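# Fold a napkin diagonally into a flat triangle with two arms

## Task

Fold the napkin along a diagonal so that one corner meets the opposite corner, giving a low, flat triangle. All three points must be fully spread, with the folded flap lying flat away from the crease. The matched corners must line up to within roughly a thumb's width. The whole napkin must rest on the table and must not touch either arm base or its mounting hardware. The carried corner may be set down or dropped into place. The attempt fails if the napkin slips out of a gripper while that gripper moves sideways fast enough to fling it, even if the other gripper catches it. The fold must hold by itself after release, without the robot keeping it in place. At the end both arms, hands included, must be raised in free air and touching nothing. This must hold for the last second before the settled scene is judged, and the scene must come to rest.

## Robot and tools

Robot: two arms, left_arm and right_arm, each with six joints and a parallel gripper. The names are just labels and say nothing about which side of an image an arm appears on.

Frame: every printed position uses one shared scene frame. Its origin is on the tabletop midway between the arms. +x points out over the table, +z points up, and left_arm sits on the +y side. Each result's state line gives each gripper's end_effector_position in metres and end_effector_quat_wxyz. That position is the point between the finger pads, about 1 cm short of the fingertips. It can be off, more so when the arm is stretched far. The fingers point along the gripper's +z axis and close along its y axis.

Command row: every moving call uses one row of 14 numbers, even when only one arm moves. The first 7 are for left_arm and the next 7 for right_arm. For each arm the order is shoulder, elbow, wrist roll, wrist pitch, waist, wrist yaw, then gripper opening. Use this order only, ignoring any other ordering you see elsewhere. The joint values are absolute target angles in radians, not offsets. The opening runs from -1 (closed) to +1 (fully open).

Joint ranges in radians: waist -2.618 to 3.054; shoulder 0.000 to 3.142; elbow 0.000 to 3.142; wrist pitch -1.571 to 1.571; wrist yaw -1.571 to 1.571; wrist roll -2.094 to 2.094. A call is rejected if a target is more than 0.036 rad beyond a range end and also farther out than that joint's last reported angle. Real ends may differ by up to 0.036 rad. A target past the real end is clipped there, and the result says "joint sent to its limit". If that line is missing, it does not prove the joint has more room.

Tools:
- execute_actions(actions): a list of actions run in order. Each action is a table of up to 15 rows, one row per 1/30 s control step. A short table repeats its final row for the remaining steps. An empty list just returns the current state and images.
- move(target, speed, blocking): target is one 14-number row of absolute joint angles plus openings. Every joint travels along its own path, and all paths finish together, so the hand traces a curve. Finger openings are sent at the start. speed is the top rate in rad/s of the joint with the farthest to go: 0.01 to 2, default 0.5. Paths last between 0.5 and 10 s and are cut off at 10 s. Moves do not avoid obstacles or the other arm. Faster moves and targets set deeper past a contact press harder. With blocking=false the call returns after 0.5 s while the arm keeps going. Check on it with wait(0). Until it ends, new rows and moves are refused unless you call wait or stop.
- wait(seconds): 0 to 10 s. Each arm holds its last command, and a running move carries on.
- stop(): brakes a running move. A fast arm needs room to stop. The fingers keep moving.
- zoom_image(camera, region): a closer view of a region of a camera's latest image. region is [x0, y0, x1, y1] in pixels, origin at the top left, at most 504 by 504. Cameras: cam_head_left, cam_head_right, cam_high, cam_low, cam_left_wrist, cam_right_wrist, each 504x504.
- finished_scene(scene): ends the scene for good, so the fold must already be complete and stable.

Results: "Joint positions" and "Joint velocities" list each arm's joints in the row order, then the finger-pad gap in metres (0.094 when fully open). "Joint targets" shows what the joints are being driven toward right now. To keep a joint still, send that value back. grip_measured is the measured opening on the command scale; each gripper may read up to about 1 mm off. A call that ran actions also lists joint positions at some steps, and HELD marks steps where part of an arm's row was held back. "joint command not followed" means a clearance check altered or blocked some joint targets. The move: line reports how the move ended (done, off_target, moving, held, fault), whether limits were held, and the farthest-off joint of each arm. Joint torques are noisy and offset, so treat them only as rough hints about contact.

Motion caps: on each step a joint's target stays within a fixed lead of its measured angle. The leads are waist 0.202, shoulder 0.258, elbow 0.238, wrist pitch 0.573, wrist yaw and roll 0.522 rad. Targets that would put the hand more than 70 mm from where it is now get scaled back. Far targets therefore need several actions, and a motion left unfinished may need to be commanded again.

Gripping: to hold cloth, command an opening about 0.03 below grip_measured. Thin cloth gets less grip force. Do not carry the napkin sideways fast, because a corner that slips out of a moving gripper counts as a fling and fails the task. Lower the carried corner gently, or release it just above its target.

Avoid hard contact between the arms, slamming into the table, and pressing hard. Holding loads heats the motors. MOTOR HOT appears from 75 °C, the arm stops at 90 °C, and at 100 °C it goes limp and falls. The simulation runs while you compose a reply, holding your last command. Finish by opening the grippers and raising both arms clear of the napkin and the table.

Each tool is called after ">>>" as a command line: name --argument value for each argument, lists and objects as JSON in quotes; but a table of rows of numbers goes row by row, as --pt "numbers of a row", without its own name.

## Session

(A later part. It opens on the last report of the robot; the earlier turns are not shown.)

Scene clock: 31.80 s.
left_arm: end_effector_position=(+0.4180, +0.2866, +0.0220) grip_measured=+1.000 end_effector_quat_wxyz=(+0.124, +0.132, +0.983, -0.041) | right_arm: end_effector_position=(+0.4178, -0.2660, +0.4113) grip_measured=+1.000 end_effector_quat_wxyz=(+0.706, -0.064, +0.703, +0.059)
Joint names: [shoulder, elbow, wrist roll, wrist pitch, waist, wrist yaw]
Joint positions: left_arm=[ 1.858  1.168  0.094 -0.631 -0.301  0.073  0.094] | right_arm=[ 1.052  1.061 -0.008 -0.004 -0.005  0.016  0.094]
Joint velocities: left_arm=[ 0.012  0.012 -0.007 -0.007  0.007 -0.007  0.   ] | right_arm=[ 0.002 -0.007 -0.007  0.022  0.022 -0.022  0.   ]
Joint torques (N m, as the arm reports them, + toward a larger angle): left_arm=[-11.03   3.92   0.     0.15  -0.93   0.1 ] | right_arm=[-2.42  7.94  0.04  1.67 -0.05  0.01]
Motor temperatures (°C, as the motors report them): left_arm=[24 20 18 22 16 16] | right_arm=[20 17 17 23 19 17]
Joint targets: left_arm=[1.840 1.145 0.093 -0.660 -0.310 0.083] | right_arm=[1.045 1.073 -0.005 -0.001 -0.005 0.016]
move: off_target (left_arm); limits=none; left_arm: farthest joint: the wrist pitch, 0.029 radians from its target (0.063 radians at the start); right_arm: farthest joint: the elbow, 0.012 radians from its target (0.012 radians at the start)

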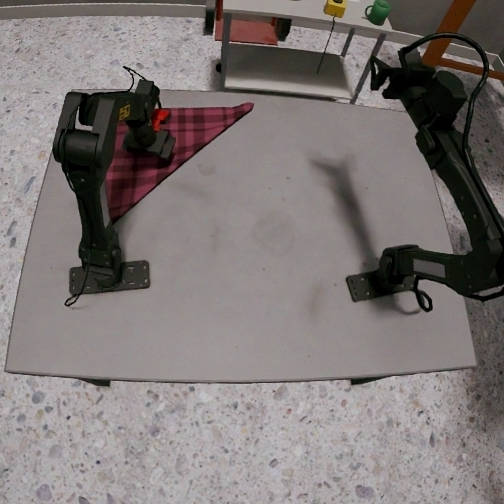

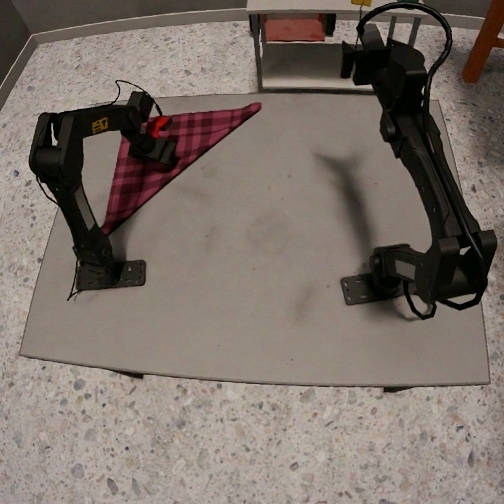

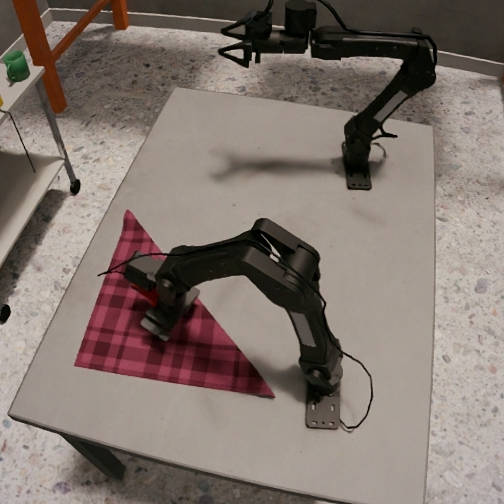

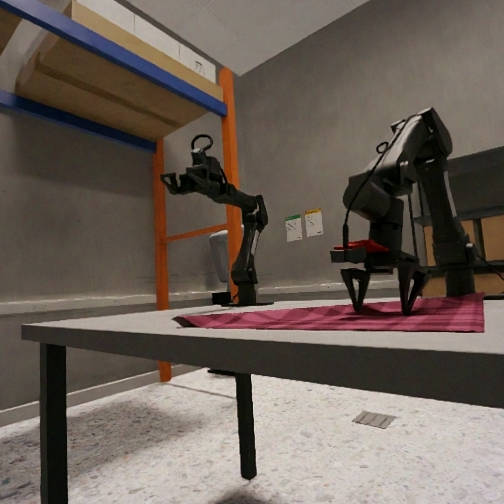

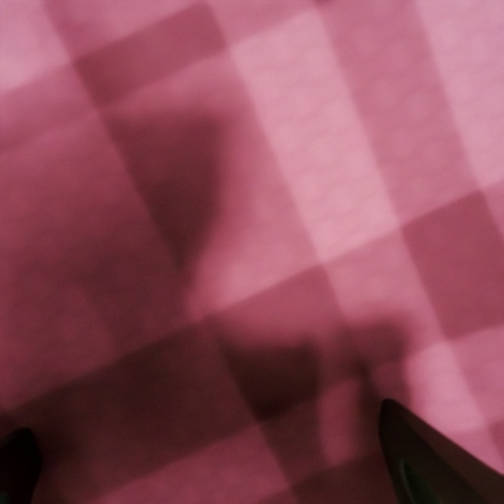

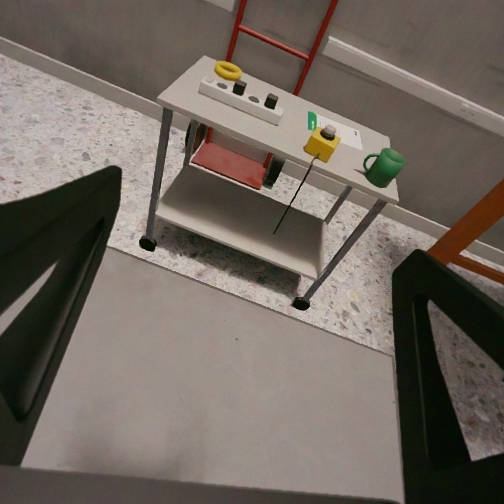

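Tips are sharpening; a bit more, then lift.

>>> move --target '[1.84,1.145,0.093,-0.68,-0.345,0.083,1,1.045,1.073,-0.005,-0.001,-0.005,0.016,1]' --speed 0.05

>>> move --target '[1.62,1.145,0.093,-0.68,-0.345,0.083,1,1.045,1.073,-0.005,-0.001,-0.005,0.016,1]' --speed 0.2

Scene clock: 36.50 s.
left_arm: end_effector_position=(+0.4123, +0.2763, +0.0210) grip_measured=+1.000 end_effector_quat_wxyz=(+0.116, +0.148, +0.981, -0.039) | right_arm: end_effector_position=(+0.4178, -0.2660, +0.4113) grip_measured=+1.000 end_effector_quat_wxyz=(+0.706, -0.064, +0.703, +0.059)
Joint names: [shoulder, elbow, wrist roll, wrist pitch, waist, wrist yaw]
Joint positions: left_arm=[ 1.858  1.168  0.094 -0.645 -0.334  0.066  0.094] | right_arm=[ 1.052  1.061 -0.008 -0.004 -0.005  0.016  0.094]
Joint velocities: left_arm=[-0.002 -0.002 -0.081 -0.007  0.002 -0.051  0.   ] | right_arm=[-0.007  0.002  0.007 -0.007  0.007 -0.051  0.   ]
Joint torques (N m, as the arm reports them, + toward a larger angle): left_arm=[-10.49   3.95   0.02   0.06  -0.9    0.23] | right_arm=[-2.4   7.99  0.05  1.69  0.02  0.  ]
Motor temperatures (°C, as the motors report them): left_arm=[24 20 18 22 16 16] | right_arm=[20 17 17 23 19 17]
Joint targets: left_arm=[1.840 1.145 0.093 -0.680 -0.345 0.083] | right_arm=[1.045 1.073 -0.005 -0.001 -0.005 0.016]
move: off_target (left_arm); limits=none; left_arm: farthest joint: the wrist pitch, 0.035 radians from its target (0.049 radians at the start); right_arm: farthest joint: the elbow, 0.012 radians from its target (0.012 radians at the start)

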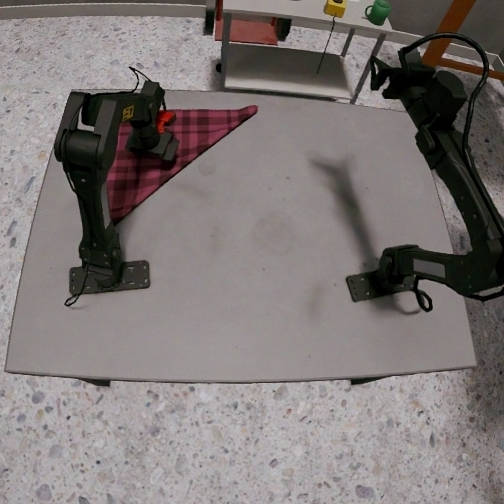

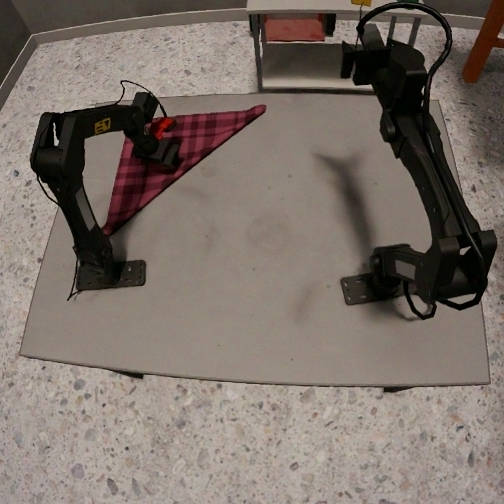

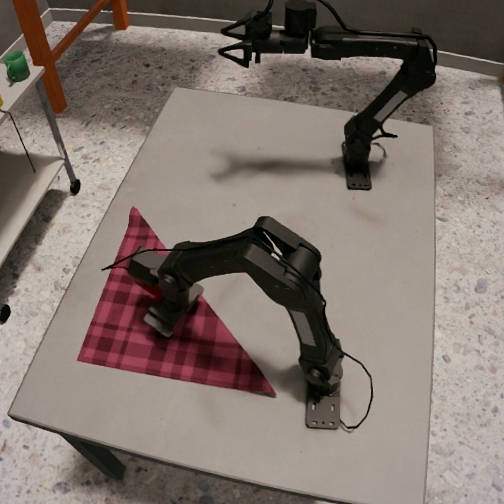

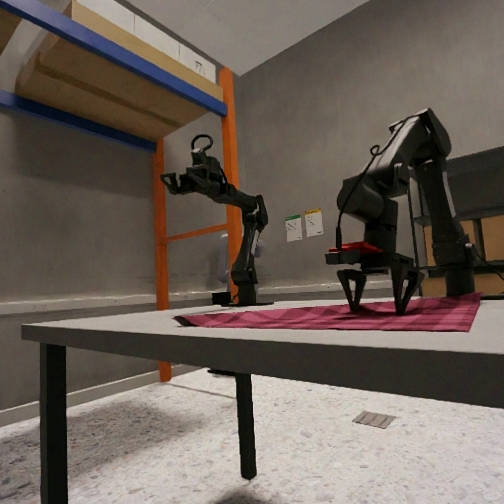

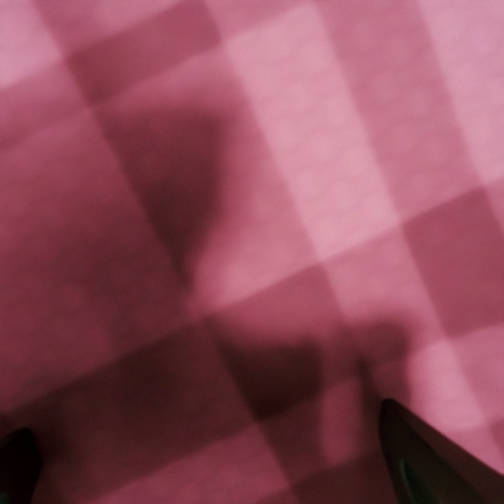

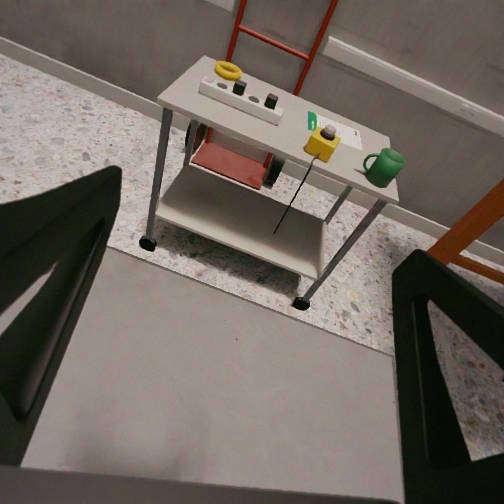

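Scene clock: 38.30 s.
left_arm: end_effector_position=(+0.4158, +0.2751, +0.0939) grip_measured=+1.000 end_effector_quat_wxyz=(+0.204, +0.149, +0.967, -0.044) | right_arm: end_effector_position=(+0.4178, -0.2660, +0.4113) grip_measured=+1.000 end_effector_quat_wxyz=(+0.706, -0.064, +0.703, +0.059)
Joint names: [shoulder, elbow, wrist roll, wrist pitch, waist, wrist yaw]
Joint positions: left_arm=[ 1.642  1.158  0.094 -0.671 -0.334  0.068  0.094] | right_arm=[ 1.052  1.061 -0.008 -0.004 -0.005  0.016  0.094]
Joint velocities: left_arm=[-0.007  0.007 -0.007 -0.007 -0.002 -0.037  0.   ] | right_arm=[ 0.007 -0.007 -0.051 -0.037 -0.022  0.081  0.   ]
Joint torques (N m, as the arm reports them, + toward a larger angle): left_arm=[-9.49  5.02 -0.03  0.72 -1.09  0.17] | right_arm=[-2.41  7.78  0.03  1.69  0.09  0.01]
Motor temperatures (°C, as the motors report them): left_arm=[24 19 18 22 16 16] | right_arm=[20 17 17 23 19 17]
Joint targets: left_arm=[1.620 1.145 0.093 -0.680 -0.345 0.083] | right_arm=[1.045 1.073 -0.005 -0.001 -0.005 0.016]
move: off_target (left_arm); limits=none; left_arm: farthest joint: the shoulder, 0.022 radians from its target (0.238 radians at the start); right_arm: farthest joint: the elbow, 0.012 radians from its target (0.012 radians at the start)

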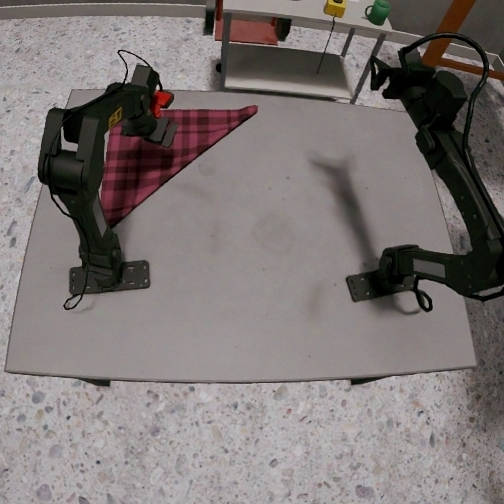

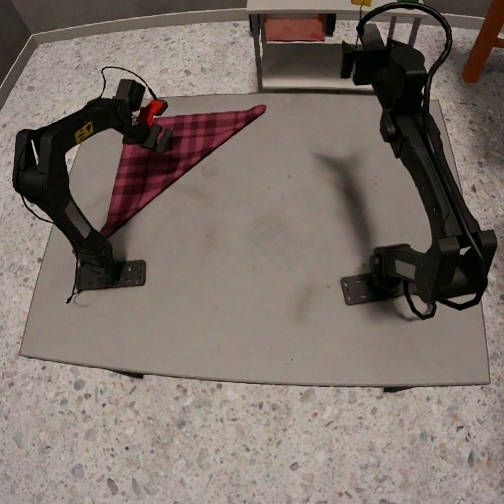

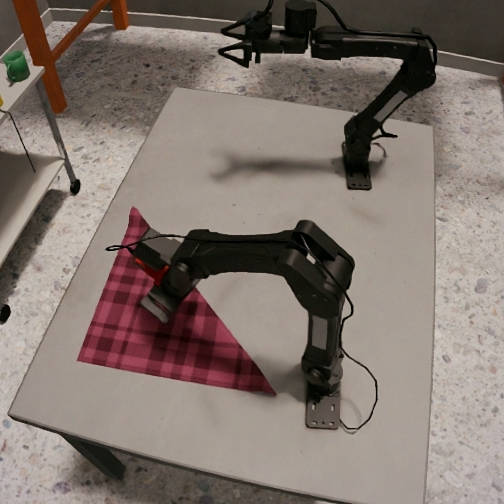

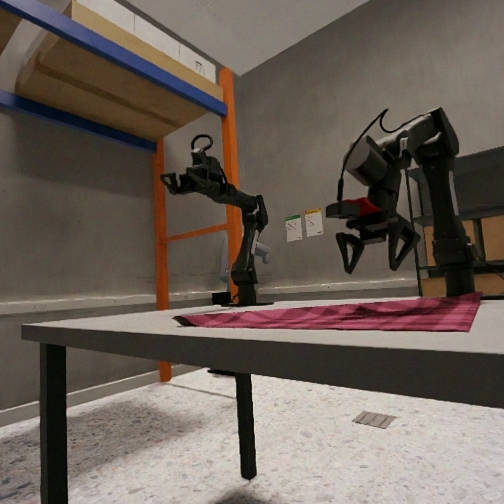

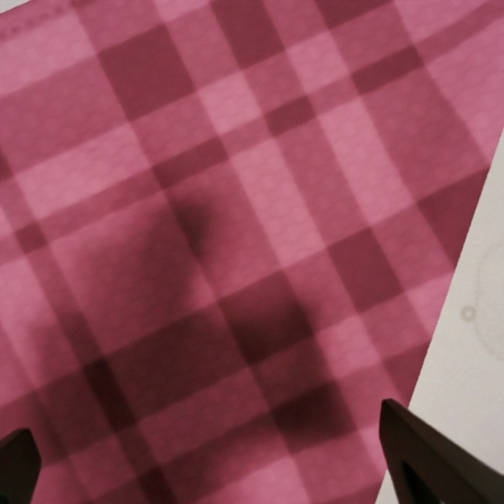

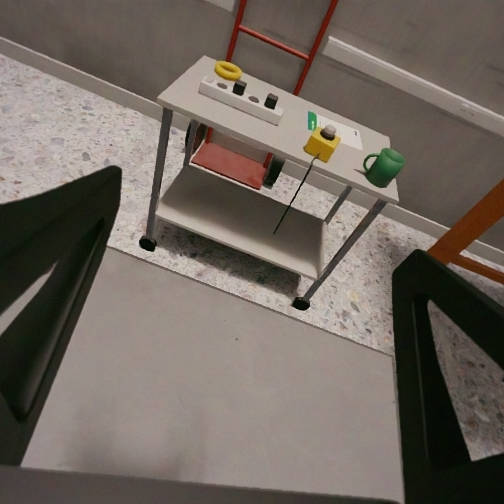

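>>> finished_scene --scene 2

The scene is finished: the task was done.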